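# Find the block in a file drawer, move it to the desk

## Task

A printed block sits inside one of the six drawers of the two short, narrow file cabinets, each with three drawers. Move the block onto the desk. When finished, all drawers in the room must be fully closed, and each cabinet should stay roughly where it was. The robot must not tip over or end up leaning, or the task fails. Anything that stays in place only because the robot is holding it does not count as done.

## Robot and tools

ROBOT. A Hello Robot Stretch 4 with a single arm. It has an omni-wheel base, a lift that slides up a mast, an arm that telescopes straight forward, a wrist with yaw, pitch and roll joints, and a two-finger gripper. It stands about 1.6 m tall. The base rim lies within 0.23 m of the base origin.

FRAMES. Base frame: origin on the floor under the base centre, x forward, y left, z up. hand_pose, a point between the open fingertips (link pinch), is reported in this frame and may be slightly off. With all wrist joints at 0, the hand axes match the base axes. The odometry frame is the base frame as it was when the scene began. base_odometry comes only from wheel turns, so slipping counts as travel. Heading is positive to the left, from -3.142 to 3.142.

execute_actions. Argument "actions" is a list holding one action or none. An empty list only reports state and images. An action may have "base", "joints" or both, plus optional "pace" and "contact_limits". Alternatively it holds only {"end_of_arm": "enable_torque"}, which re-powers any wrist or gripper motor that shut itself off. The parts of one action start together and may finish at different times.
- "base" is a relative move from where the base last reported itself, with exactly one key: translate_m (metres, forward positive, -2 to 2), strafe_m (metres sideways, left positive, -2 to 2) or rotate_rad (radians, counter-clockwise from above positive, -3.2 to 3.2).
- "joints" is one object of absolute joint targets, keyed by name, with any subset of these: lift_m 0 to 1.2; arm_m 0 to 0.55 (extension); wrist_yaw_rad -1.134 to 4.276 (0 forward, positive left, 3.14 folded back, above 3.4 the arm may block it); wrist_pitch_rad -1.117 to 4.259 (0 level, 1.57 pointing down); wrist_roll_rad -1.117 to 4.259 (0 keeps the fingers level, positive is clockwise seen from behind); gripper_m -0.038 to 0.141 (fingertip gap in metres, below 0 they squeeze each other). Units are metres and radians. A target past its range is clamped and played, and the result says so. Unknown keys or other bad values make the whole call refused, with no motion. Joints or base left out of an action may still be pushing toward earlier targets.
- "pace": "slow", "default", "fast" or "max". The base's top speeds are 0.1/0.3/0.4/0.6 m/s and 1/2/3/4 rad/s. Above lift_m 0.2 these drop, down to 0.3 m/s and 1 rad/s at full height.
- "contact_limits": only {"arm_m": value}, 0 (gentlest) to 0.75 (firmest), 0.5 if absent. It sets how hard the arm may push before it stops.
- "cameras": a list of head_camera, head_left_camera, head_right_camera, wrist_camera or "all". Omitted or null gives all; [] gives none.
One action runs for at most 15 s. To unfold the wrist at the start, send lift_m 0.4 and wrist_yaw_rad 0 together.

wait: seconds 0 to 10. It commands nothing and returns the same report as an empty action.
zoom_image: camera plus region [x0, y0, x1, y1] in pixels (origin top-left), at most 504x504. It works on the latest full image.
read_manual: returns licence texts only.
finished_scene: pass the current scene number. It ends the scene for good and reports success. The goal must already hold and stay that way.

CAMERAS. head_camera (420x560) sits on top of the mast and looks forward and down; turn the base to look elsewhere. head_left_camera and head_right_camera (420x672 fisheyes) look down more steeply to each side and show the base and arm. wrist_camera (616x392) looks along the fingers, which show near the bottom of its image.

RESULT LINES. lidar_m: 12 distances in metres from the base origin, one per 30-degree sector. The first sector points straight ahead and they go counter-clockwise (4th left, 7th behind, 10th right). "-" means nothing seen or closer than 0.25 m. The lidar sees from about 0.15 m up to robot height, so tabletops register. It can miss glass, thin legs and things behind the robot. wrist_depth_mm: a 7x7 grid of median depths, 100 to 2000 mm, starting top-left; it includes the robot's own parts. turned_by_wheels vs turned_by_imu: a gap above about 0.1 rad means a collision or slip, and the heading error is roughly their difference. base_tilt is in degrees, with forward and right positive. motor_effort is a percent of maximum, positive toward larger joint values, with the peak in brackets. For wheel_0..2, positive turns the base right. A loaded level gripper pushes the wrist_pitch effort away from 0. base_status / joint_status: "done"; "off_target" (came to rest short and may still be pushing); "contact_stop_at_<key>" (hit something and the part goes slack); "limit_stop_at_<name>", including own_body and tilt; "time_out"; "torque_fault" (a wrist or gripper motor went limp until enable_torque). on_its_own lists things not commanded in this call; there, "held at" means the held target. If one call stops, the rest of the calls in that reply are skipped.

GRIPPING. Command a gap smaller than the object. Going further below its width squeezes harder and pulls the object inward by up to a third of the difference. Neither the reading nor "done" proves a grasp. A firm grip shows as a clear change in gripper effort when the command is 0 or more. If the fingertips catch on a surface below, raise the lift.

AVOID. Tipping: don't drive or turn carrying over 1 kg with arm_m above 0.2, especially at fast paces. Keep pulls and pushes gentle and low, with a modest contact limit, when you handle drawers. Self-collision happens with the gripper tilted up (pitch below -0.2) and rolled (roll below -0.4 or above 4). Pressing the gripper into things can cause a torque fault. A tilt stop above 6 degrees makes the robot slack and unable to drive. Don't drop, slam or knock the block or the cabinets, and leave cabinets where they stand. Loose objects may get brief outside pushes. The robot keeps its last command while you think. Faster robot motion is rewarded.

Each tool is called after "Call:" by a JSON object that holds its "api" and its "payload".

## Session

Call:
{"api": "execute_actions", "payload": {"actions": []}}

Scene clock: 0.00 s.
base_odometry: x=+0.000 y=+0.000 heading=+0.000 (m, m, rad; odometry frame)
turned_by_wheels: +0.000 (rad since the last result)
turned_by_imu: +0.000 (rad since the last result)
base_tilt: forward=-0.4 right=-0.1 (deg)
lidar_m: 1.52 1.37 1.21 1.23 1.00 0.87 0.91 1.04 2.43 1.41 0.84 0.71
base_status: not commanded
joint_positions: lift_m=+0.172 arm_m=-0.002 wrist_yaw_rad=+3.167 wrist_pitch_rad=+0.009 wrist_roll_rad=-0.019 gripper_m=+0.057
joint_status: not commanded
motor_effort: lift_m=+17 arm_m=-1 wrist_yaw_rad=+0 wrist_pitch_rad=-7 wrist_roll_rad=-1 gripper_m=-4 wheel_0=-1 wheel_1=-1 wheel_2=+0 (%)
hand_pose: x=-0.1219 y=+0.0800 z=+0.3472 quat_wxyz=(-0.013, -0.004, -0.009, +1.000) (m; base frame)
wrist_depth_mm: - 137 1078 1229 1229 946 842 / - 122 161 1430 1430 878 842 / - 118 148 1430 1336 904 854 / - 131 186 1464 1336 946 1229 / 136 1160 1229 1025 960 917 960 / 1205 1182 211 1025 196 904 878 / 224 917 878 154 878 831 809
pictures: head_camera, head_left_camera, head_right_camera, wrist_camera
Images, in order (width x height): head_camera 420x560, head_left_camera 420x672, head_right_camera 420x672, wrist_camera 616x392.

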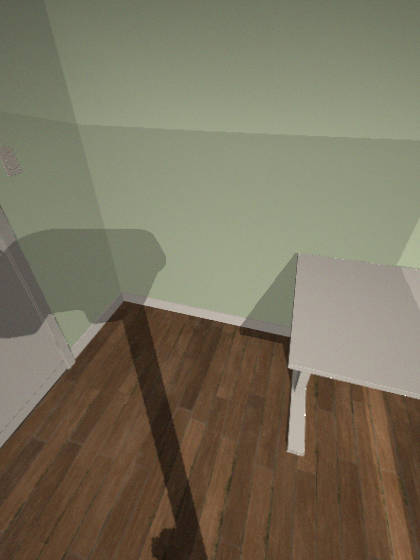

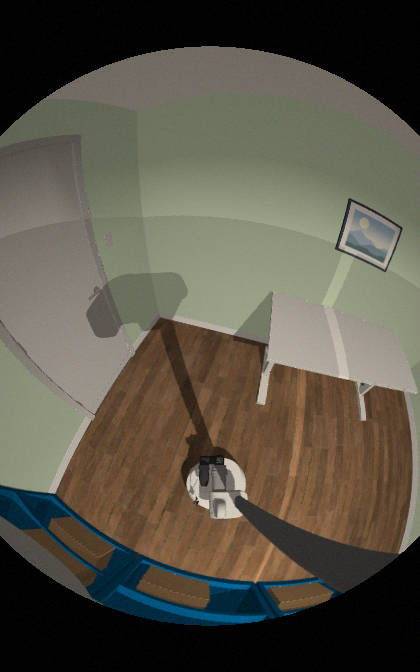

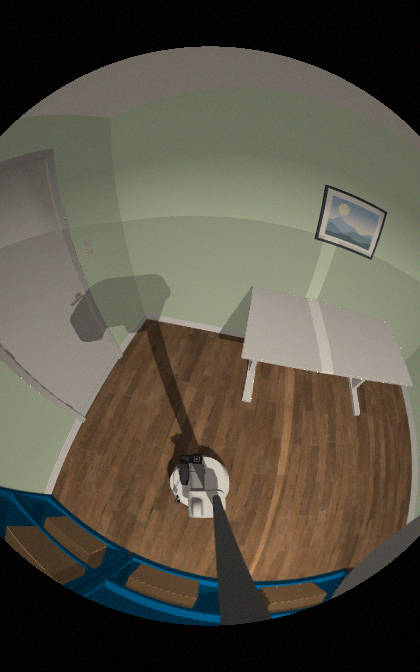

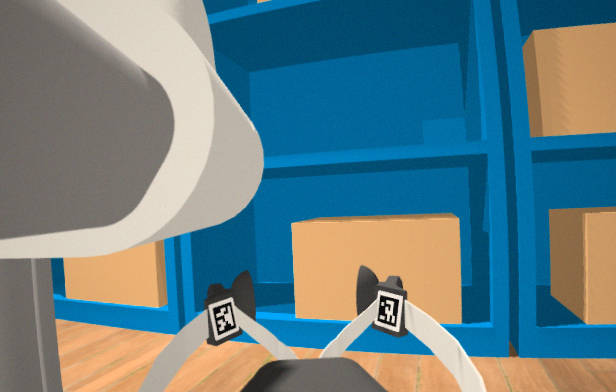

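Call:
{"api": "execute_actions", "payload": {"actions": [{"base":{"rotate_rad":-1.6},"joints":{"lift_m":0.4,"wrist_yaw_rad":0}}]}}

Call:
{"api": "execute_actions", "payload": {"actions": [{"base":{"rotate_rad":-1.6}}]}}

Call:
{"api": "execute_actions", "payload": {"actions": [{"base":{"rotate_rad":-1.6}}], "cameras": ["head_camera","head_left_camera"]}}

Scene clock: 6.23 s.
base_odometry: x=+0.000 y=+0.000 heading=-1.599 (m, m, rad; odometry frame)
turned_by_wheels: -1.599 (rad since the last result)
turned_by_imu: -1.610 (rad since the last result)
base_tilt: forward=-0.4 right=-0.3 (deg)
lidar_m: 1.57 0.86 0.73 1.53 1.40 1.21 1.24 1.00 0.86 0.86 1.02 2.46
base_status: done
joint_positions: lift_m=+0.400 arm_m=-0.002 wrist_yaw_rad=+0.000 wrist_pitch_rad=+0.009 wrist_roll_rad=-0.019 gripper_m=+0.057
joint_status: all done
motor_effort: lift_m=+20(22) arm_m=+0(1) wrist_yaw_rad=+0(7) wrist_pitch_rad=-8(8) wrist_roll_rad=+1(1) gripper_m=-3(2) wheel_0=+5(10) wheel_1=+6(11) wheel_2=+4(11) (%)
hand_pose: x=+0.4573 y=-0.0873 z=+0.5754 quat_wxyz=(+1.000, -0.009, +0.005, +0.000) (m; base frame)
wrist_depth_mm: 1661 - - - - - 1863 / 1618 - - - - - 1863 / 1708 - - - - - 1921 / 1205 - - - - - 1921 / 1618 - - - - - 1921 / 1618 - 210 - 196 1863 1808 / 1430 1366 1336 154 1366 1255 1308
pictures: head_camera, head_left_camera, head_right_camera, wrist_camera
Images, in order (width x height): head_camera 420x560, head_left_camera 420x672, head_right_camera 420x672, wrist_camera 616x392.

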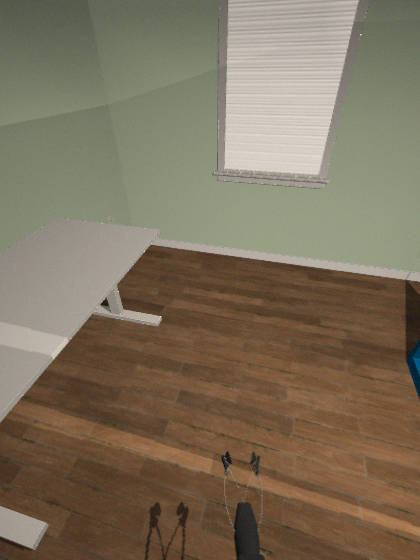

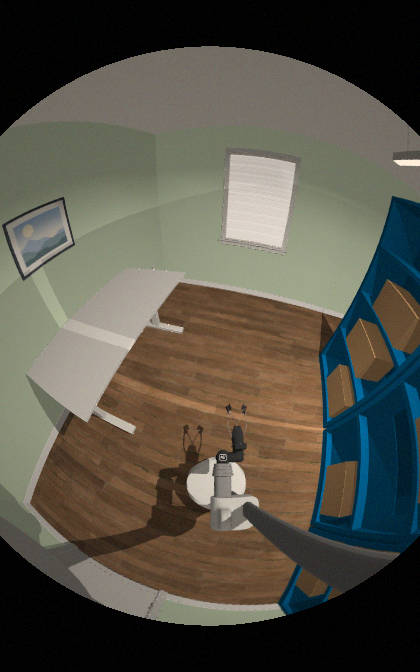

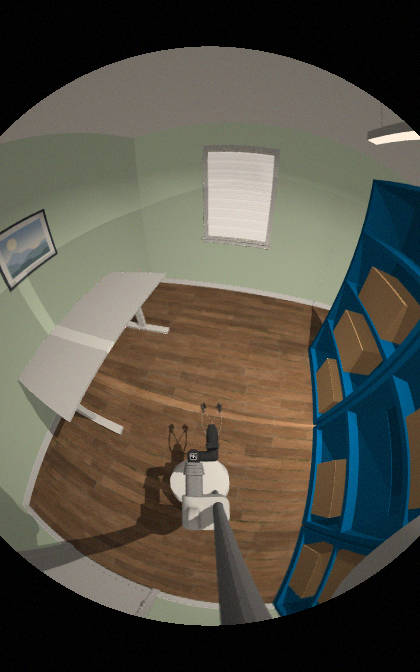

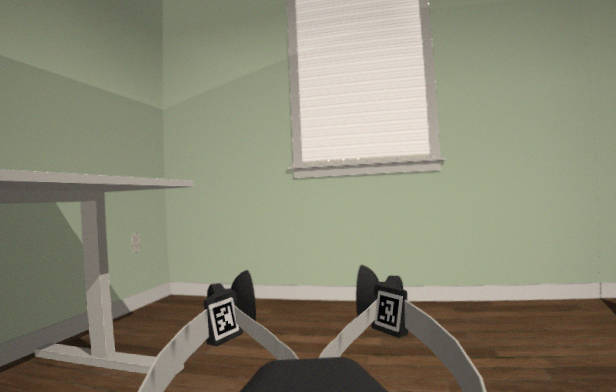

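Scene clock: 8.30 s.
base_odometry: x=+0.000 y=+0.000 heading=+3.085 (m, m, rad; odometry frame)
turned_by_wheels: -1.599 (rad since the last result)
turned_by_imu: -1.611 (rad since the last result)
base_tilt: forward=-0.3 right=-0.1 (deg)
lidar_m: 0.86 1.00 1.72 1.73 0.92 0.73 1.56 1.43 1.19 1.22 1.04 0.87
base_status: done
joint_positions: lift_m=+0.400 arm_m=-0.002 wrist_yaw_rad=+0.000 wrist_pitch_rad=+0.009 wrist_roll_rad=-0.019 gripper_m=+0.057
joint_status: not commanded
motor_effort: lift_m=+18(20) arm_m=-1(1) wrist_yaw_rad=+0(0) wrist_pitch_rad=-7(8) wrist_roll_rad=+0(2) gripper_m=-2(3) wheel_0=+3(10) wheel_1=+4(11) wheel_2=+2(8) (%)
hand_pose: x=+0.4572 y=-0.0875 z=+0.5755 quat_wxyz=(+1.000, -0.009, +0.005, +0.000) (m; base frame)
wrist_depth_mm: 778 750 715 723 732 707 574 / 768 831 1025 1060 1042 842 580 / 778 891 1160 1098 1060 878 580 / 931 854 1160 1118 1078 878 591 / 788 788 931 878 778 691 574 / 820 878 210 1098 196 809 580 / 798 788 1118 154 647 634 580
pictures: head_camera, head_left_camera, head_right_camera, wrist_camera
Images, in order (width x height): head_camera 420x560, head_left_camera 420x672, head_right_camera 420x672, wrist_camera 616x392.

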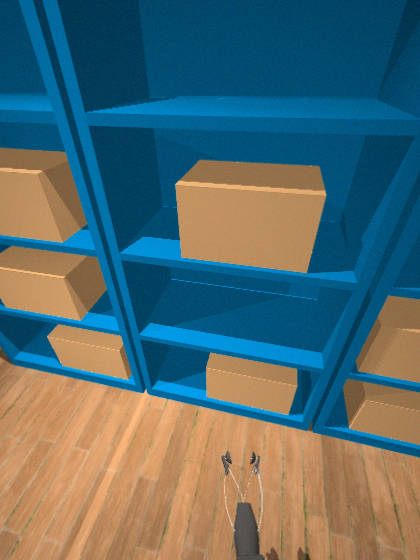

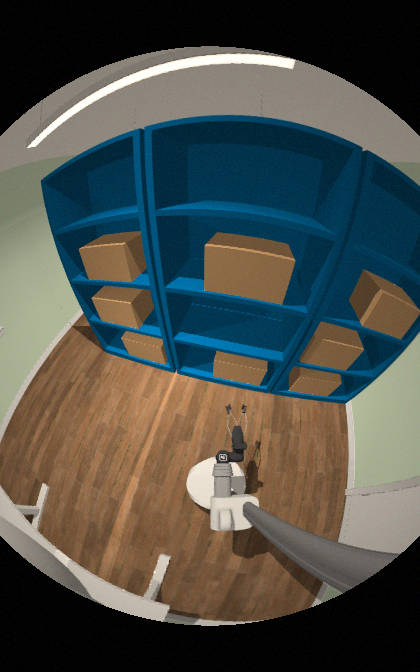

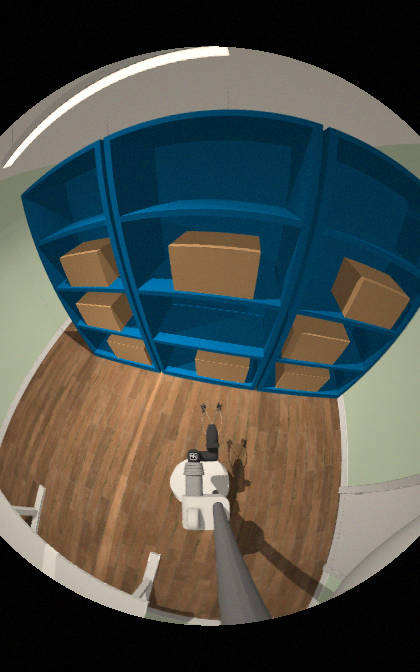

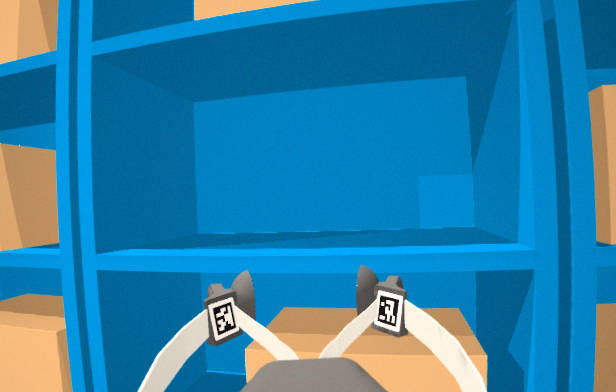

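Scene clock: 10.37 s.
base_odometry: x=+0.000 y=+0.000 heading=+1.486 (m, m, rad; odometry frame)
turned_by_wheels: -1.599 (rad since the last result)
turned_by_imu: -1.611 (rad since the last result)
base_tilt: forward=-0.3 right=-0.3 (deg)
lidar_m: 1.21 1.05 0.85 0.86 0.99 1.67 2.52 0.90 0.73 0.88 1.47 1.20
base_status: done
joint_positions: lift_m=+0.400 arm_m=-0.002 wrist_yaw_rad=+0.000 wrist_pitch_rad=+0.009 wrist_roll_rad=-0.019 gripper_m=+0.057
joint_status: not commanded
motor_effort: lift_m=+18(18) arm_m=-1(1) wrist_yaw_rad=+3(0) wrist_pitch_rad=-8(8) wrist_roll_rad=+1(1) gripper_m=-4(3) wheel_0=+5(7) wheel_1=+5(11) wheel_2=+4(14) (%)
hand_pose: x=+0.4573 y=-0.0875 z=+0.5755 quat_wxyz=(+1.000, -0.009, +0.005, +0.000) (m; base frame)
wrist_depth_mm: 1098 1118 1060 1008 946 931 904 / 1098 1098 1060 1025 946 931 878 / 1118 1118 1060 991 960 917 878 / 1098 1138 1078 1008 946 931 878 / 1118 1098 1078 1008 931 904 891 / 1118 1098 210 1008 196 917 891 / 1098 1138 1042 154 946 904 904
pictures: head_camera, head_left_camera
Images, in order (width x height): head_camera 420x560, head_left_camera 420x672.

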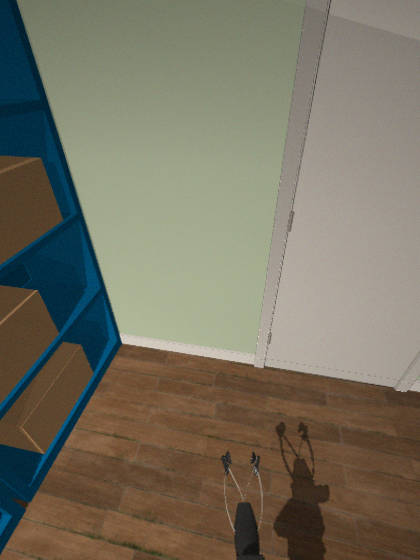

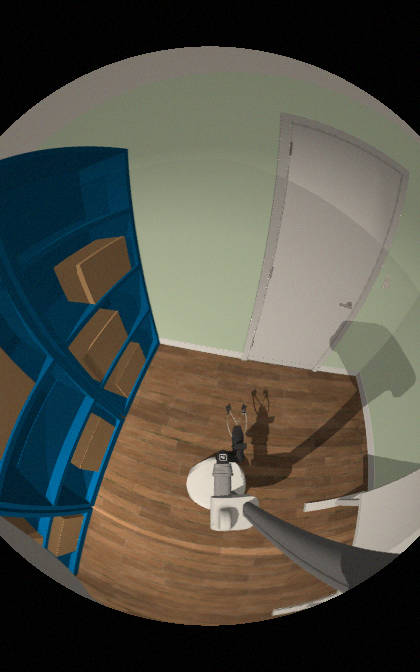

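Call:
{"api": "execute_actions", "payload": {"actions": [{"base":{"rotate_rad":2.75}}]}}

Scene clock: 17.87 s.
base_odometry: x=+0.000 y=+0.000 heading=-2.048 (m, m, rad; odometry frame)
turned_by_wheels: +2.749 (rad since the last result)
turned_by_imu: +2.771 (rad since the last result)
base_tilt: forward=-0.3 right=-0.1 (deg)
lidar_m: 2.46 1.34 0.82 0.73 1.55 1.38 1.19 1.24 0.98 0.87 0.87 1.07
base_status: done
joint_positions: lift_m=+0.400 arm_m=-0.002 wrist_yaw_rad=+0.000 wrist_pitch_rad=+0.009 wrist_roll_rad=-0.019 gripper_m=+0.057
joint_status: not commanded
motor_effort: lift_m=+18(18) arm_m=-1(1) wrist_yaw_rad=-1(0) wrist_pitch_rad=-6(8) wrist_roll_rad=+0(2) gripper_m=-4(2) wheel_0=-4(11) wheel_1=-4(9) wheel_2=-2(12) (%)
hand_pose: x=+0.4573 y=-0.0874 z=+0.5755 quat_wxyz=(+1.000, -0.009, +0.005, +0.000) (m; base frame)
wrist_depth_mm: - - - - - 1098 878 / - - - - - 1229 1078 / - - - - - 1430 904 / - - - - - 1160 878 / - - - - - 1430 1308 / - - 211 - 196 1366 904 / 1499 1336 1397 154 1336 1042 917
pictures: head_camera, head_left_camera, head_right_camera, wrist_camera
Images, in order (width x height): head_camera 420x560, head_left_camera 420x672, head_right_camera 420x672, wrist_camera 616x392.

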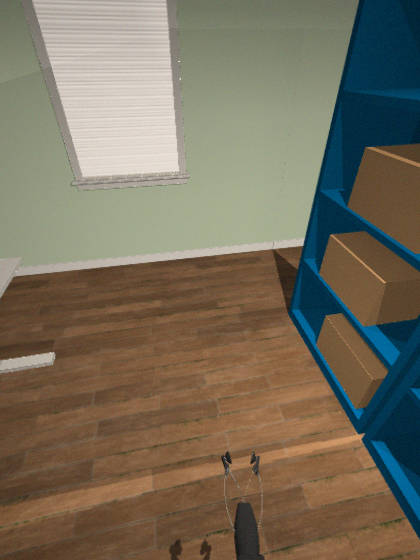

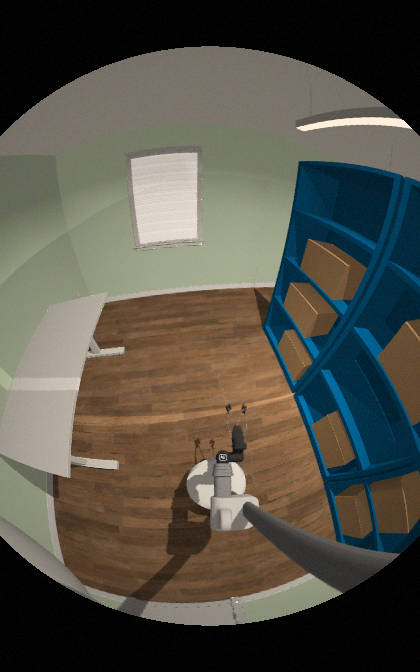

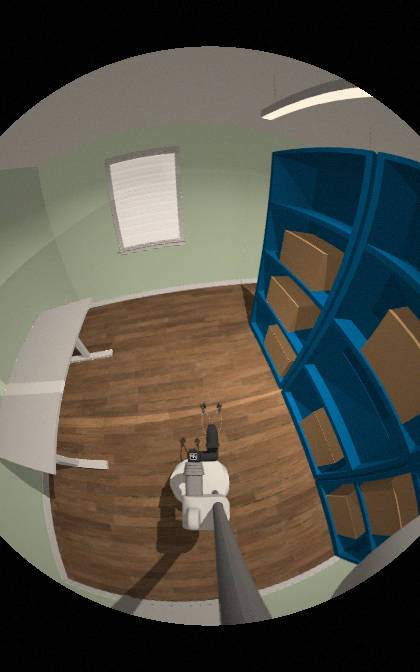

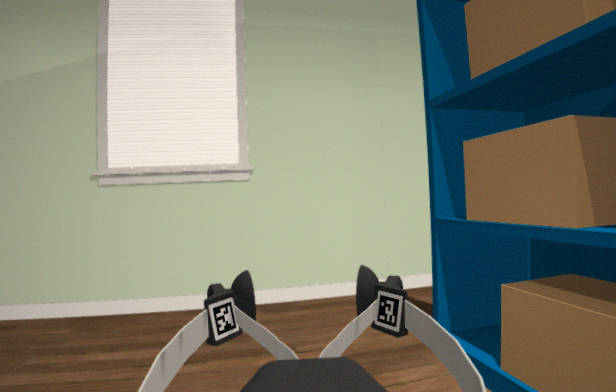

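Call:
{"api": "execute_actions", "payload": {"actions": [{"base":{"rotate_rad":0.3}}], "cameras": []}}

Call:
{"api": "execute_actions", "payload": {"actions": [{"base":{"translate_m":1.65}}], "cameras": []}}

Call:
{"api": "execute_actions", "payload": {"actions": [{"base":{"rotate_rad":-1.55}}]}}

Scene clock: 25.23 s.
base_odometry: x=+0.000 y=+0.000 heading=-1.749 (m, m, rad; odometry frame)
turned_by_wheels: +0.299 (rad since the last result)
turned_by_imu: +0.302 (rad since the last result)
base_tilt: forward=-0.3 right=-0.2 (deg)
lidar_m: 2.43 0.96 0.75 0.74 1.63 1.25 1.22 1.11 0.88 0.87 0.95 1.42
base_status: done
joint_positions: lift_m=+0.400 arm_m=-0.002 wrist_yaw_rad=+0.000 wrist_pitch_rad=+0.009 wrist_roll_rad=-0.019 gripper_m=+0.057
joint_status: not commanded
motor_effort: lift_m=+18(18) arm_m=-1(1) wrist_yaw_rad=+0(1) wrist_pitch_rad=-7(7) wrist_roll_rad=+0(2) gripper_m=-3(4) wheel_0=-4(9) wheel_1=-4(11) wheel_2=-2(10) (%)
hand_pose: x=+0.4573 y=-0.0874 z=+0.5755 quat_wxyz=(+1.000, -0.009, +0.005, +0.000) (m; base frame)
wrist_depth_mm: - - - - - - - / - - - - - - - / - - - - - - - / 1808 - - - - - - / - - - - - - - / 1863 - 209 - 196 1921 1863 / 1499 1397 1397 153 1336 1255 1336
pictures: none
No camera images: the call's "cameras" was empty. Leave "cameras" out to get every camera's image.

Scene clock: 32.23 s.
base_odometry: x=-0.291 y=-1.624 heading=-1.748 (m, m, rad; odometry frame)
turned_by_wheels: +0.000 (rad since the last result)
turned_by_imu: +0.002 (rad since the last result)
base_tilt: forward=-0.4 right=-0.2 (deg)
lidar_m: 0.79 0.89 1.34 0.56 0.59 0.92 2.87 1.38 1.08 1.06 1.07 0.81
base_status: done
joint_positions: lift_m=+0.400 arm_m=-0.002 wrist_yaw_rad=+0.000 wrist_pitch_rad=+0.009 wrist_roll_rad=-0.019 gripper_m=+0.057
joint_status: not commanded
motor_effort: lift_m=+18(18) arm_m=-1(1) wrist_yaw_rad=+1(0) wrist_pitch_rad=-6(8) wrist_roll_rad=+0(2) gripper_m=-2(2) wheel_0=+3(9) wheel_1=+4(10) wheel_2=-3(13) (%)
hand_pose: x=+0.4573 y=-0.0874 z=+0.5755 quat_wxyz=(+1.000, -0.009, +0.005, +0.000) (m; base frame)
wrist_depth_mm: 676 647 627 615 615 591 569 / 668 634 609 609 591 574 569 / 661 647 627 621 603 591 591 / 668 647 640 627 609 597 585 / 668 661 634 621 615 597 585 / 661 661 210 621 195 597 585 / 668 647 634 154 609 591 580
pictures: none
No camera images: the call's "cameras" was empty. Leave "cameras" out to get every camera's image.

Scene clock: 34.27 s.
base_odometry: x=-0.291 y=-1.624 heading=+2.986 (m, m, rad; odometry frame)
turned_by_wheels: -1.549 (rad since the last result)
turned_by_imu: -1.560 (rad since the last result)
base_tilt: forward=-0.3 right=-0.3 (deg)
lidar_m: 1.06 1.07 0.81 0.80 0.90 1.35 0.56 0.60 0.94 2.82 1.34 1.08
base_status: done
joint_positions: lift_m=+0.400 arm_m=-0.002 wrist_yaw_rad=+0.000 wrist_pitch_rad=+0.009 wrist_roll_rad=-0.019 gripper_m=+0.057
joint_status: not commanded
motor_effort: lift_m=+18(18) arm_m=-1(1) wrist_yaw_rad=+0(2) wrist_pitch_rad=-8(7) wrist_roll_rad=-1(2) gripper_m=-4(3) wheel_0=+5(9) wheel_1=+5(10) wheel_2=+3(12) (%)
hand_pose: x=+0.4573 y=-0.0875 z=+0.5755 quat_wxyz=(+1.000, -0.009, +0.005, +0.000) (m; base frame)
wrist_depth_mm: 1118 1576 - - 831 809 809 / 1118 1576 - - 1078 1098 1098 / 1138 1576 - - 1255 820 809 / 1138 1537 - - 1255 820 798 / 1078 1499 - - 831 1229 1205 / 1078 1499 211 - 195 1229 820 / 1078 1281 1366 154 1060 946 809
pictures: head_camera, head_left_camera, head_right_camera, wrist_camera
Images, in order (width x height): head_camera 420x560, head_left_camera 420x672, head_right_camera 420x672, wrist_camera 616x392.

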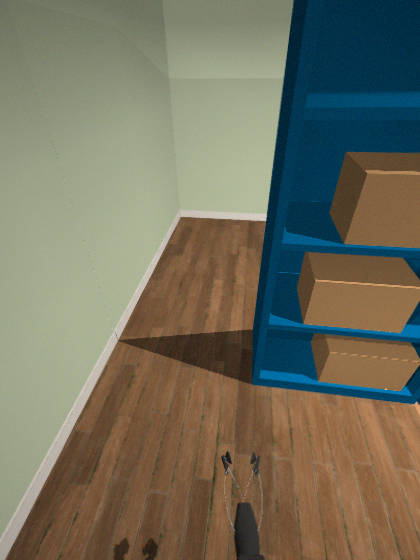

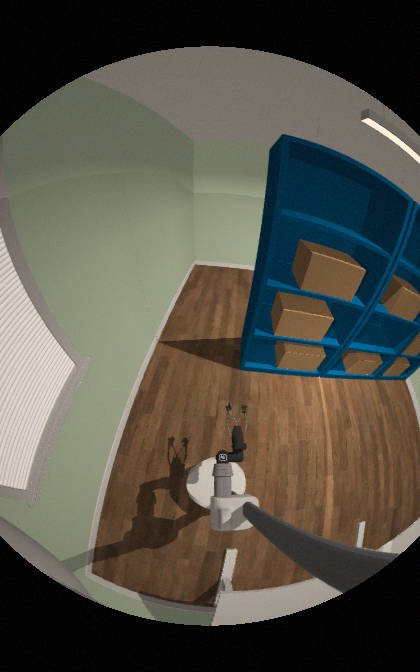

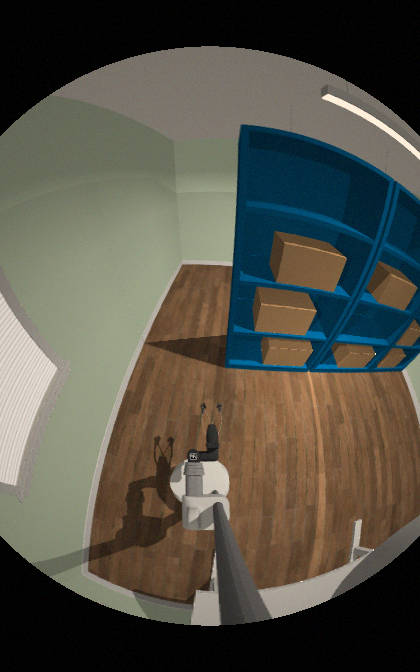

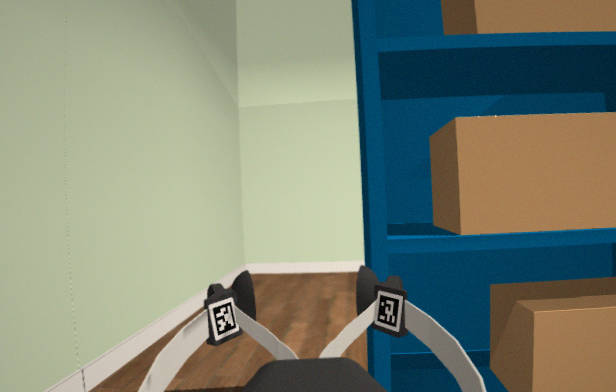

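Call:
{"api": "execute_actions", "payload": {"actions": [{"base":{"strafe_m":0.3}}], "cameras": []}}

Call:
{"api": "execute_actions", "payload": {"actions": [{"base":{"translate_m":1.9}}], "cameras": ["head_left_camera"]}}

Call:
{"api": "execute_actions", "payload": {"actions": [{"base":{"rotate_rad":-1.57}}]}}

Scene clock: 44.50 s.
base_odometry: x=-0.337 y=-1.920 heading=+2.986 (m, m, rad; odometry frame)
turned_by_wheels: +0.000 (rad since the last result)
turned_by_imu: +0.000 (rad since the last result)
base_tilt: forward=-0.3 right=-0.3 (deg)
lidar_m: 1.45 0.64 0.52 0.50 0.55 0.93 0.95 0.65 0.85 2.92 1.46 1.17
base_status: done
joint_positions: lift_m=+0.400 arm_m=-0.002 wrist_yaw_rad=+0.000 wrist_pitch_rad=+0.009 wrist_roll_rad=-0.019 gripper_m=+0.057
joint_status: not commanded
motor_effort: lift_m=+18(18) arm_m=-1(1) wrist_yaw_rad=+0(1) wrist_pitch_rad=-8(7) wrist_roll_rad=+0(1) gripper_m=-4(3) wheel_0=-3(14) wheel_1=+4(13) wheel_2=+0(1) (%)
hand_pose: x=+0.4573 y=-0.0875 z=+0.5755 quat_wxyz=(+1.000, -0.009, +0.005, +0.000) (m; base frame)
wrist_depth_mm: 759 1060 1921 - - 991 842 / 759 1078 1808 - - 991 1078 / 768 1042 1863 - - 1098 946 / 768 1042 1808 - - 1008 931 / 750 1042 1756 - - 1025 1255 / 741 1025 211 - 195 1060 1229 / 715 931 1336 154 1336 842 1160
pictures: none
No camera images: the call's "cameras" was empty. Leave "cameras" out to get every camera's image.

Scene clock: 52.30 s.
base_odometry: x=-2.214 y=-1.627 heading=+2.987 (m, m, rad; odometry frame)
turned_by_wheels: +0.001 (rad since the last result)
turned_by_imu: +0.003 (rad since the last result)
base_tilt: forward=-0.2 right=-0.2 (deg)
lidar_m: 0.78 0.35 0.28 0.26 0.32 0.50 2.84 0.80 0.69 2.36 1.95 1.56
base_status: done
joint_positions: lift_m=+0.400 arm_m=-0.002 wrist_yaw_rad=+0.000 wrist_pitch_rad=+0.009 wrist_roll_rad=-0.019 gripper_m=+0.057
joint_status: not commanded
motor_effort: lift_m=+18(18) arm_m=-1(1) wrist_yaw_rad=+1(1) wrist_pitch_rad=-8(7) wrist_roll_rad=+0(2) gripper_m=-3(4) wheel_0=+5(8) wheel_1=+5(10) wheel_2=-2(14) (%)
hand_pose: x=+0.4573 y=-0.0874 z=+0.5755 quat_wxyz=(+1.000, -0.009, +0.005, +0.000) (m; base frame)
wrist_depth_mm: 442 621 1078 1281 1281 1229 1229 / 445 621 1060 1281 1255 1229 1205 / 445 621 1042 1308 1255 1229 1182 / 445 615 1060 1336 1281 1255 1205 / 436 603 1008 1308 1281 1255 1205 / 430 603 211 1336 195 1255 1205 / 427 544 878 154 1255 1229 1205
pictures: head_left_camera
Images, in order (width x height): head_left_camera 420x672.

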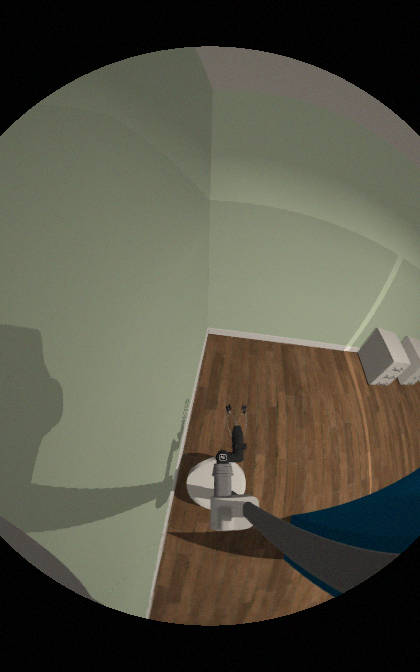

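Scene clock: 54.37 s.
base_odometry: x=-2.214 y=-1.627 heading=+1.418 (m, m, rad; odometry frame)
turned_by_wheels: -1.569 (rad since the last result)
turned_by_imu: -1.581 (rad since the last result)
base_tilt: forward=-0.1 right=-0.3 (deg)
lidar_m: 2.30 1.95 1.55 0.79 0.37 0.28 0.28 0.32 0.46 2.15 0.81 0.72
base_status: done
joint_positions: lift_m=+0.400 arm_m=-0.002 wrist_yaw_rad=+0.000 wrist_pitch_rad=+0.009 wrist_roll_rad=-0.019 gripper_m=+0.057
joint_status: not commanded
motor_effort: lift_m=+18(19) arm_m=-1(1) wrist_yaw_rad=+0(0) wrist_pitch_rad=-8(7) wrist_roll_rad=-1(0) gripper_m=-1(2) wheel_0=+5(9) wheel_1=+5(11) wheel_2=+3(11) (%)
hand_pose: x=+0.4573 y=-0.0874 z=+0.5755 quat_wxyz=(+1.000, -0.009, +0.005, +0.000) (m; base frame)
wrist_depth_mm: 1983 - - - 1537 585 404 / - - - - 1661 615 410 / - - - - 1756 627 404 / 1983 - - - 1863 647 415 / 1661 1708 - - 1921 647 415 / 1708 1756 211 - 196 647 433 / 1537 1397 1308 154 1336 539 433
pictures: head_camera, head_left_camera, head_right_camera, wrist_camera
Images, in order (width x height): head_camera 420x560, head_left_camera 420x672, head_right_camera 420x672, wrist_camera 616x392.

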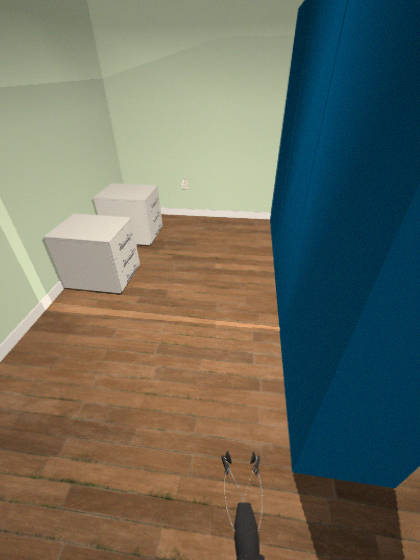

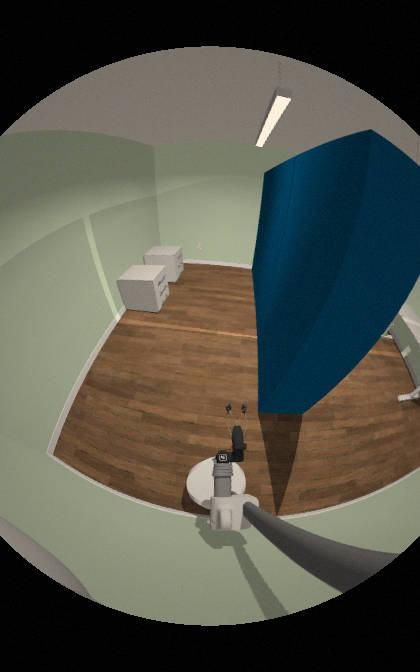

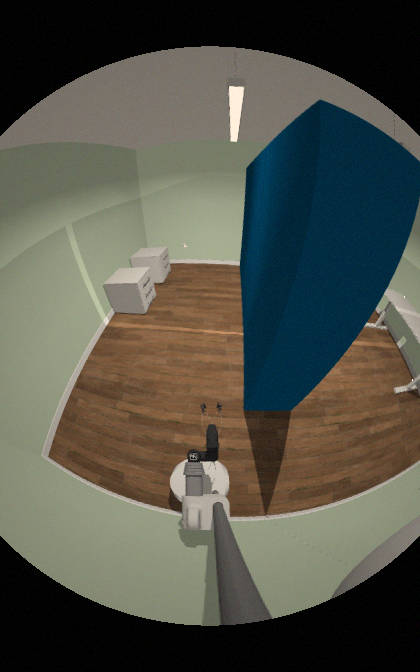

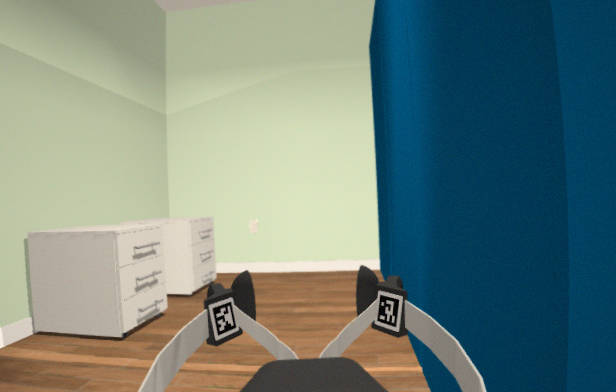

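Call:
{"api": "execute_actions", "payload": {"actions": [{"base":{"rotate_rad":-0.14}}], "cameras": []}}

Call:
{"api": "execute_actions", "payload": {"actions": [{"base":{"strafe_m":0.2}}], "cameras": []}}

Call:
{"api": "execute_actions", "payload": {"actions": [{"base":{"translate_m":2.0}}], "cameras": ["head_camera"]}}

Call:
{"api": "execute_actions", "payload": {"actions": [{"base":{"rotate_rad":1.57}}]}}

Scene clock: 70.07 s.
base_odometry: x=-2.214 y=-1.627 heading=+1.279 (m, m, rad; odometry frame)
turned_by_wheels: -0.139 (rad since the last result)
turned_by_imu: -0.139 (rad since the last result)
base_tilt: forward=-0.2 right=-0.2 (deg)
lidar_m: 1.13 2.05 1.61 1.23 0.43 0.29 0.28 0.30 0.41 1.15 0.92 0.69
base_status: done
joint_positions: lift_m=+0.400 arm_m=-0.002 wrist_yaw_rad=+0.000 wrist_pitch_rad=+0.009 wrist_roll_rad=-0.019 gripper_m=+0.057
joint_status: not commanded
motor_effort: lift_m=+18(18) arm_m=-1(1) wrist_yaw_rad=+2(0) wrist_pitch_rad=-7(7) wrist_roll_rad=-1(2) gripper_m=-3(3) wheel_0=+5(9) wheel_1=+4(10) wheel_2=+3(10) (%)
hand_pose: x=+0.4573 y=-0.0874 z=+0.5755 quat_wxyz=(+1.000, -0.009, +0.005, +0.000) (m; base frame)
wrist_depth_mm: - - - - 699 433 430 / - - - - 723 433 433 / - - - - 750 430 433 / - - - - 768 433 430 / 1661 - - - 778 427 430 / 1537 - 211 - 195 430 430 / 1499 1430 1336 154 809 430 430
pictures: none
No camera images: the call's "cameras" was empty. Leave "cameras" out to get every camera's image.

Scene clock: 72.00 s.
base_odometry: x=-2.406 y=-1.570 heading=+1.279 (m, m, rad; odometry frame)
turned_by_wheels: +0.000 (rad since the last result)
turned_by_imu: +0.000 (rad since the last result)
base_tilt: forward=-0.2 right=-0.1 (deg)
lidar_m: 1.88 1.92 1.39 1.23 0.42 0.31 0.29 0.31 0.40 1.15 0.92 0.79
base_status: done
joint_positions: lift_m=+0.400 arm_m=-0.002 wrist_yaw_rad=+0.000 wrist_pitch_rad=+0.009 wrist_roll_rad=-0.019 gripper_m=+0.057
joint_status: not commanded
motor_effort: lift_m=+18(18) arm_m=-1(1) wrist_yaw_rad=-1(1) wrist_pitch_rad=-8(7) wrist_roll_rad=+0(0) gripper_m=-3(4) wheel_0=-3(11) wheel_1=+4(14) wheel_2=+0(0) (%)
hand_pose: x=+0.4573 y=-0.0874 z=+0.5755 quat_wxyz=(+1.000, -0.009, +0.005, +0.000) (m; base frame)
wrist_depth_mm: - - - - 1366 741 549 / - - - - 1366 768 539 / - - - - 1430 778 559 / - - - - 1430 788 554 / 1537 1921 - - 1537 798 564 / 1499 1756 210 - 196 788 559 / 1499 1397 1366 154 1336 691 580
pictures: none
No camera images: the call's "cameras" was empty. Leave "cameras" out to get every camera's image.

Scene clock: 80.13 s.
base_odometry: x=-1.831 y=+0.346 heading=+1.279 (m, m, rad; odometry frame)
turned_by_wheels: +0.000 (rad since the last result)
turned_by_imu: +0.001 (rad since the last result)
base_tilt: forward=-0.3 right=-0.3 (deg)
lidar_m: 1.42 1.10 1.00 0.75 1.41 1.94 2.29 0.68 0.47 0.44 0.48 0.65
base_status: done
joint_positions: lift_m=+0.400 arm_m=-0.002 wrist_yaw_rad=+0.000 wrist_pitch_rad=+0.009 wrist_roll_rad=-0.019 gripper_m=+0.057
joint_status: not commanded
motor_effort: lift_m=+18(18) arm_m=-1(1) wrist_yaw_rad=+1(0) wrist_pitch_rad=-7(7) wrist_roll_rad=+0(1) gripper_m=-3(3) wheel_0=+4(8) wheel_1=+5(10) wheel_2=-3(12) (%)
hand_pose: x=+0.4573 y=-0.0874 z=+0.5755 quat_wxyz=(+1.000, -0.009, +0.005, +0.000) (m; base frame)
wrist_depth_mm: 1182 1205 1205 1205 1182 723 530 / 1160 1160 1182 1229 1229 741 525 / 1160 1205 1205 1229 1205 741 539 / 1160 1182 1255 1205 1205 750 544 / 1182 1182 1138 1205 1229 778 539 / 1182 1160 210 1182 195 768 544 / 1182 1205 1229 154 1205 676 559
pictures: head_camera
Images, in order (width x height): head_camera 420x560.

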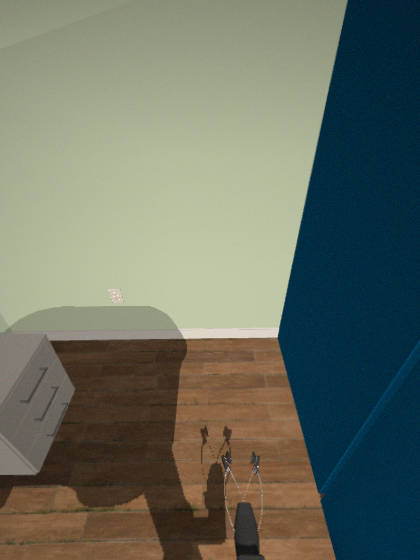

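Scene clock: 82.20 s.
base_odometry: x=-1.831 y=+0.346 heading=+2.848 (m, m, rad; odometry frame)
turned_by_wheels: +1.569 (rad since the last result)
turned_by_imu: +1.581 (rad since the last result)
base_tilt: forward=-0.2 right=-0.2 (deg)
lidar_m: 0.74 1.42 1.93 2.31 0.67 0.48 0.46 0.46 0.65 1.42 1.09 0.84
base_status: done
joint_positions: lift_m=+0.400 arm_m=-0.002 wrist_yaw_rad=+0.000 wrist_pitch_rad=+0.009 wrist_roll_rad=-0.019 gripper_m=+0.057
joint_status: not commanded
motor_effort: lift_m=+18(18) arm_m=-1(1) wrist_yaw_rad=+0(1) wrist_pitch_rad=-7(7) wrist_roll_rad=+0(0) gripper_m=-3(1) wheel_0=-6(11) wheel_1=-4(9) wheel_2=-3(9) (%)
hand_pose: x=+0.4573 y=-0.0874 z=+0.5755 quat_wxyz=(+1.000, -0.009, +0.005, +0.000) (m; base frame)
wrist_depth_mm: 1098 1118 1138 1118 1138 1160 1160 / 1118 1118 1138 1138 1138 1138 1118 / 1098 1118 1118 1098 1138 1138 1160 / 1118 1118 1118 1118 1138 1138 1160 / 1098 1118 854 788 1138 1042 741 / 1098 564 210 564 195 1060 732 / 1098 559 559 154 1118 891 741
pictures: head_camera, head_left_camera, head_right_camera, wrist_camera
Images, in order (width x height): head_camera 420x560, head_left_camera 420x672, head_right_camera 420x672, wrist_camera 616x392.

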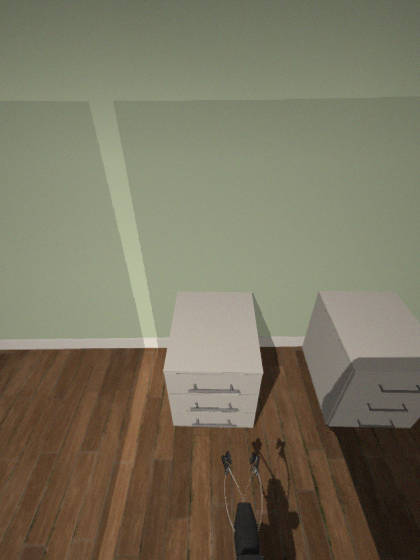

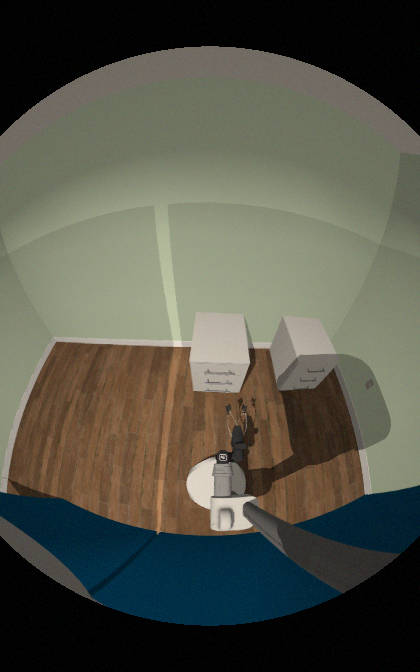

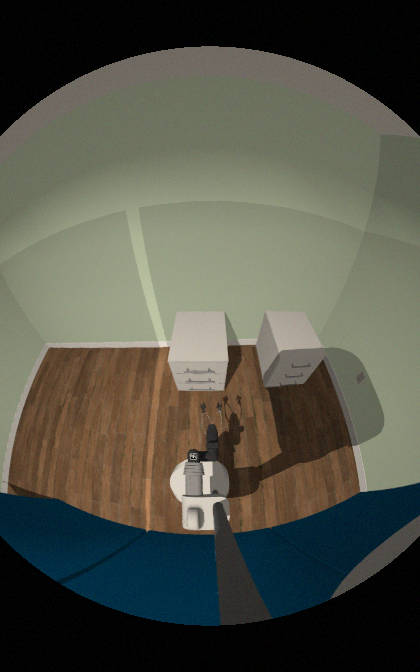

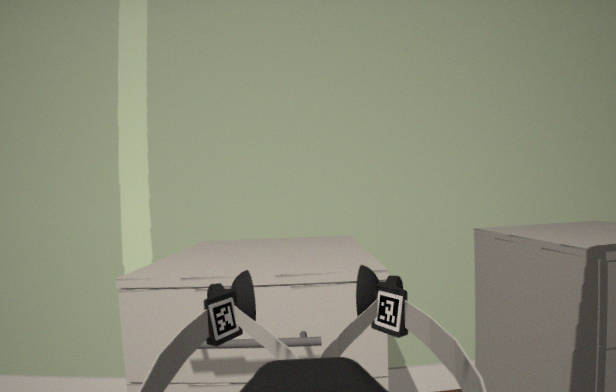

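Call:
{"api": "execute_actions", "payload": {"actions": [{"base":{"strafe_m":0.08},"joints":{"lift_m":0.225,"wrist_roll_rad":1.57,"gripper_m":0.07}}], "cameras": ["wrist_camera","head_camera"]}}

Scene clock: 94.47 s.
base_odometry: x=-1.854 y=+0.270 heading=+2.848 (m, m, rad; odometry frame)
turned_by_wheels: +0.000 (rad since the last result)
turned_by_imu: +0.001 (rad since the last result)
base_tilt: forward=-0.2 right=-0.3 (deg)
lidar_m: 0.74 1.40 1.93 2.22 0.66 0.48 0.46 0.47 0.64 1.51 1.10 0.82
base_status: done
joint_positions: lift_m=+0.225 arm_m=-0.002 wrist_yaw_rad=+0.000 wrist_pitch_rad=+0.009 wrist_roll_rad=+1.569 gripper_m=+0.070
joint_status: all done
motor_effort: lift_m=+16(18) arm_m=-1(1) wrist_yaw_rad=+0(1) wrist_pitch_rad=-8(7) wrist_roll_rad=+2(5) gripper_m=-2(3) wheel_0=-2(11) wheel_1=+3(12) wheel_2=+0(5) (%)
hand_pose: x=+0.4573 y=-0.0874 z=+0.4007 quat_wxyz=(+0.708, +0.707, +0.003, -0.003) (m; base frame)
wrist_depth_mm: 1118 1138 1138 1138 1098 732 535 / 1118 1118 1098 1138 1138 699 530 / 1118 1098 564 574 574 569 549 / 1118 1078 569 569 569 574 554 / 1098 1138 1138 564 574 574 554 / 1098 1078 212 559 195 574 559 / 1098 1098 564 150 574 585 585
pictures: head_camera, wrist_camera
Images, in order (width x height): head_camera 420x560, wrist_camera 616x392.

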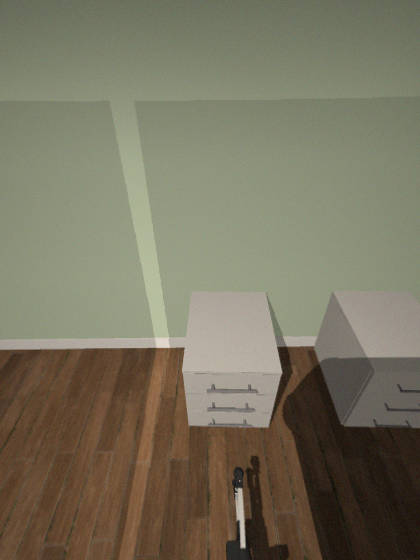

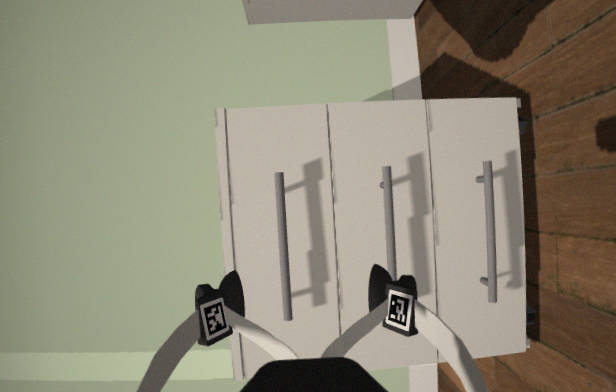

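Call:
{"api": "execute_actions", "payload": {"actions": [{"joints":{"lift_m":0.26,"arm_m":0.3}}], "cameras": ["wrist_camera"]}}

Scene clock: 101.77 s.
base_odometry: x=-1.854 y=+0.270 heading=+2.848 (m, m, rad; odometry frame)
turned_by_wheels: +0.000 (rad since the last result)
turned_by_imu: +0.001 (rad since the last result)
base_tilt: forward=-0.1 right=-0.2 (deg)
lidar_m: 0.74 1.41 1.92 2.22 0.66 0.48 0.47 0.47 0.66 1.49 1.11 0.81
base_status: not commanded
joint_positions: lift_m=+0.260 arm_m=+0.299 wrist_yaw_rad=+0.000 wrist_pitch_rad=+0.009 wrist_roll_rad=+1.570 gripper_m=+0.070
joint_status: all done
motor_effort: lift_m=+20(20) arm_m=+6(6) wrist_yaw_rad=+1(1) wrist_pitch_rad=-7(7) wrist_roll_rad=+1(2) gripper_m=-1(2) wheel_0=-3(2) wheel_1=+3(3) wheel_2=+0(0) (%)
hand_pose: x=+0.7583 y=-0.0874 z=+0.4354 quat_wxyz=(+0.708, +0.707, +0.003, -0.003) (m; base frame)
wrist_depth_mm: 820 842 267 270 270 272 274 / 820 820 266 268 271 272 272 / 820 820 267 270 271 271 272 / 809 820 267 268 270 272 239 / 820 820 268 270 273 274 241 / 809 809 212 271 195 273 241 / 798 798 270 150 272 273 243
pictures: wrist_camera
Images, in order (width x height): wrist_camera 616x392.

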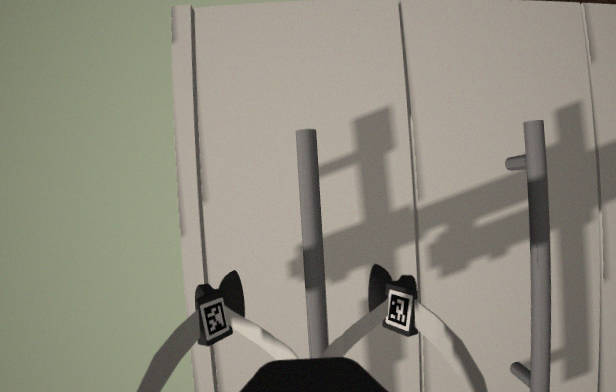

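Call:
{"api": "execute_actions", "payload": {"actions": [{"joints":{"arm_m":0.345},"contact_limits":{"arm_m":0.15}}], "cameras": ["wrist_camera"]}}

Call:
{"api": "execute_actions", "payload": {"actions": [{"joints":{"gripper_m":-0.02}}], "cameras": ["wrist_camera"]}}

Call:
{"api": "execute_actions", "payload": {"actions": [{"joints":{"arm_m":0.0},"pace":"slow"}], "cameras": ["wrist_camera","head_camera"]}}

Scene clock: 108.67 s.
base_odometry: x=-1.854 y=+0.269 heading=+2.848 (m, m, rad; odometry frame)
turned_by_wheels: +0.000 (rad since the last result)
turned_by_imu: +0.000 (rad since the last result)
base_tilt: forward=-0.4 right=-0.3 (deg)
lidar_m: 0.75 1.40 1.91 2.22 0.69 0.48 0.46 0.49 0.64 1.49 1.08 0.82
base_status: not commanded
joint_positions: lift_m=+0.260 arm_m=+0.327 wrist_yaw_rad=-0.003 wrist_pitch_rad=+0.008 wrist_roll_rad=+1.570 gripper_m=+0.070
joint_status: arm_m contact_stop (moved +0.028 of +0.046)
on_its_own: arm_m is slack since a contact_stop (your +0.345 is given up)
motor_effort: lift_m=+19(20) arm_m=+0(17) wrist_yaw_rad=+11(22) wrist_pitch_rad=-2(7) wrist_roll_rad=+1(0) gripper_m=-3(4) wheel_0=+2(3) wheel_1=+3(3) wheel_2=-6(6) (%)
contact_limits: arm_m 0.15
hand_pose: x=+0.7864 y=-0.0883 z=+0.4359 quat_wxyz=(+0.708, +0.707, +0.002, -0.004) (m; base frame)
wrist_depth_mm: 809 809 241 243 244 246 247 / 809 809 243 244 245 246 248 / 788 809 241 244 245 247 238 / 798 788 241 243 246 246 246 / 778 798 241 243 246 246 247 / 798 798 213 244 197 246 247 / 778 788 242 150 245 246 -
pictures: wrist_camera
Images, in order (width x height): wrist_camera 616x392.

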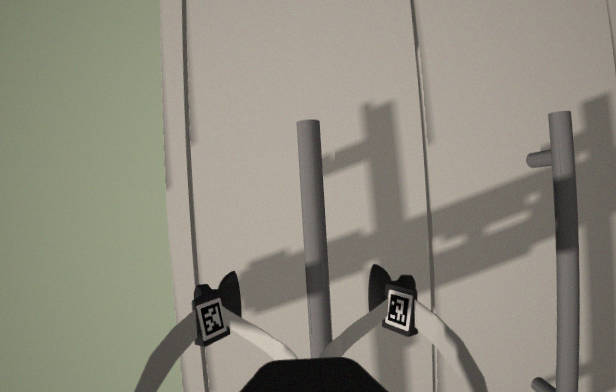

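not run: a stop came earlier in this reply.

not run: a stop came earlier in this reply.

Touching the face. Back off slightly and grip.

Call:
{"api": "execute_actions", "payload": {"actions": [{"joints":{"arm_m":0.32,"gripper_m":-0.02}}], "cameras": ["wrist_camera"]}}

Call:
{"api": "execute_actions", "payload": {"actions": [{"joints":{"arm_m":0.0},"pace":"slow"}], "cameras": ["wrist_camera","head_camera"]}}

Scene clock: 114.60 s.
base_odometry: x=-1.854 y=+0.269 heading=+2.848 (m, m, rad; odometry frame)
turned_by_wheels: +0.000 (rad since the last result)
turned_by_imu: +0.001 (rad since the last result)
base_tilt: forward=+0.0 right=-0.4 (deg)
lidar_m: 0.74 1.39 1.92 2.21 0.68 0.48 0.48 0.46 0.67 1.49 1.10 0.82
base_status: not commanded
joint_positions: lift_m=+0.260 arm_m=+0.321 wrist_yaw_rad=+0.001 wrist_pitch_rad=+0.015 wrist_roll_rad=+1.570 gripper_m=-0.019
joint_status: all done
motor_effort: lift_m=+20(20) arm_m=-6(5) wrist_yaw_rad=-3(11) wrist_pitch_rad=-23(24) wrist_roll_rad=+1(0) gripper_m=-21(22) wheel_0=+2(2) wheel_1=+4(3) wheel_2=-4(6) (%)
hand_pose: x=+0.7805 y=-0.0871 z=+0.4338 quat_wxyz=(+0.708, +0.707, +0.006, -0.005) (m; base frame)
wrist_depth_mm: 798 820 242 244 247 255 254 / 798 798 242 244 247 254 254 / 778 798 243 242 247 253 220 / 778 788 242 244 246 254 220 / 798 798 241 245 247 252 223 / 788 788 243 206 184 253 222 / 778 788 243 147 247 254 -
pictures: wrist_camera
Images, in order (width x height): wrist_camera 616x392.

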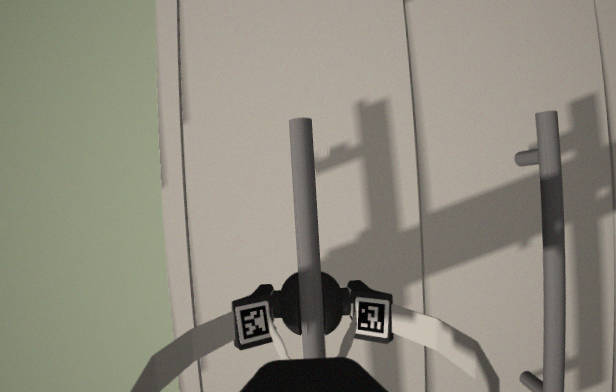

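Scene clock: 119.10 s.
base_odometry: x=-1.854 y=+0.269 heading=+2.849 (m, m, rad; odometry frame)
turned_by_wheels: +0.000 (rad since the last result)
turned_by_imu: +0.001 (rad since the last result)
base_tilt: forward=-0.2 right=-0.3 (deg)
lidar_m: 0.45 1.41 1.92 2.20 0.69 0.48 0.47 0.47 0.66 1.50 1.10 0.46
base_status: not commanded
joint_positions: lift_m=+0.260 arm_m=+0.001 wrist_yaw_rad=+0.008 wrist_pitch_rad=+0.017 wrist_roll_rad=+1.570 gripper_m=-0.019
joint_status: all done
on_its_own: wrist_yaw_rad is at rest, and its effort (-22) is outside its rest range (-13 to +13); wrist_pitch_rad is at rest, and its effort (-28) is outside its rest range (-23 to +23)
motor_effort: lift_m=+20(19) arm_m=-6(8) wrist_yaw_rad=-22(25) wrist_pitch_rad=-28(28) wrist_roll_rad=+1(0) gripper_m=-19(21) wheel_0=+2(2) wheel_1=+3(4) wheel_2=-2(4) (%)
hand_pose: x=+0.4612 y=-0.0852 z=+0.4333 quat_wxyz=(+0.708, +0.707, +0.009, -0.003) (m; base frame)
wrist_depth_mm: 1118 1138 239 242 245 759 569 / 1098 1098 240 242 245 691 569 / 1098 1098 241 242 246 574 574 / 1098 1098 242 244 245 574 574 / 1098 1098 242 244 247 580 580 / 1078 1098 243 206 183 574 585 / 1078 1118 243 148 246 580 591
pictures: head_camera, wrist_camera
Images, in order (width x height): head_camera 420x560, wrist_camera 616x392.

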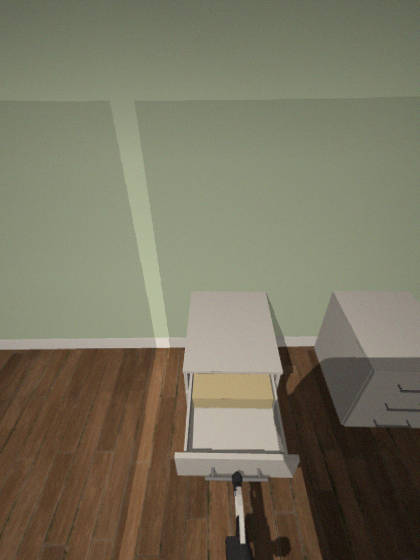

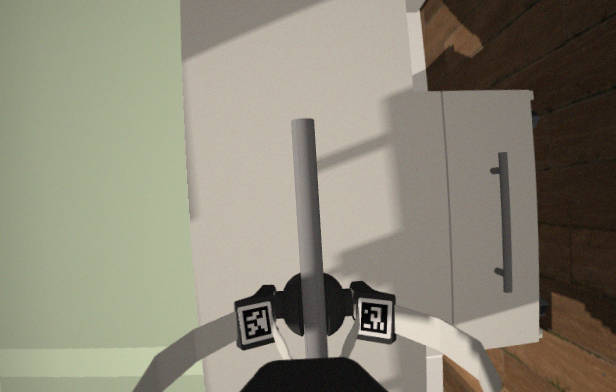

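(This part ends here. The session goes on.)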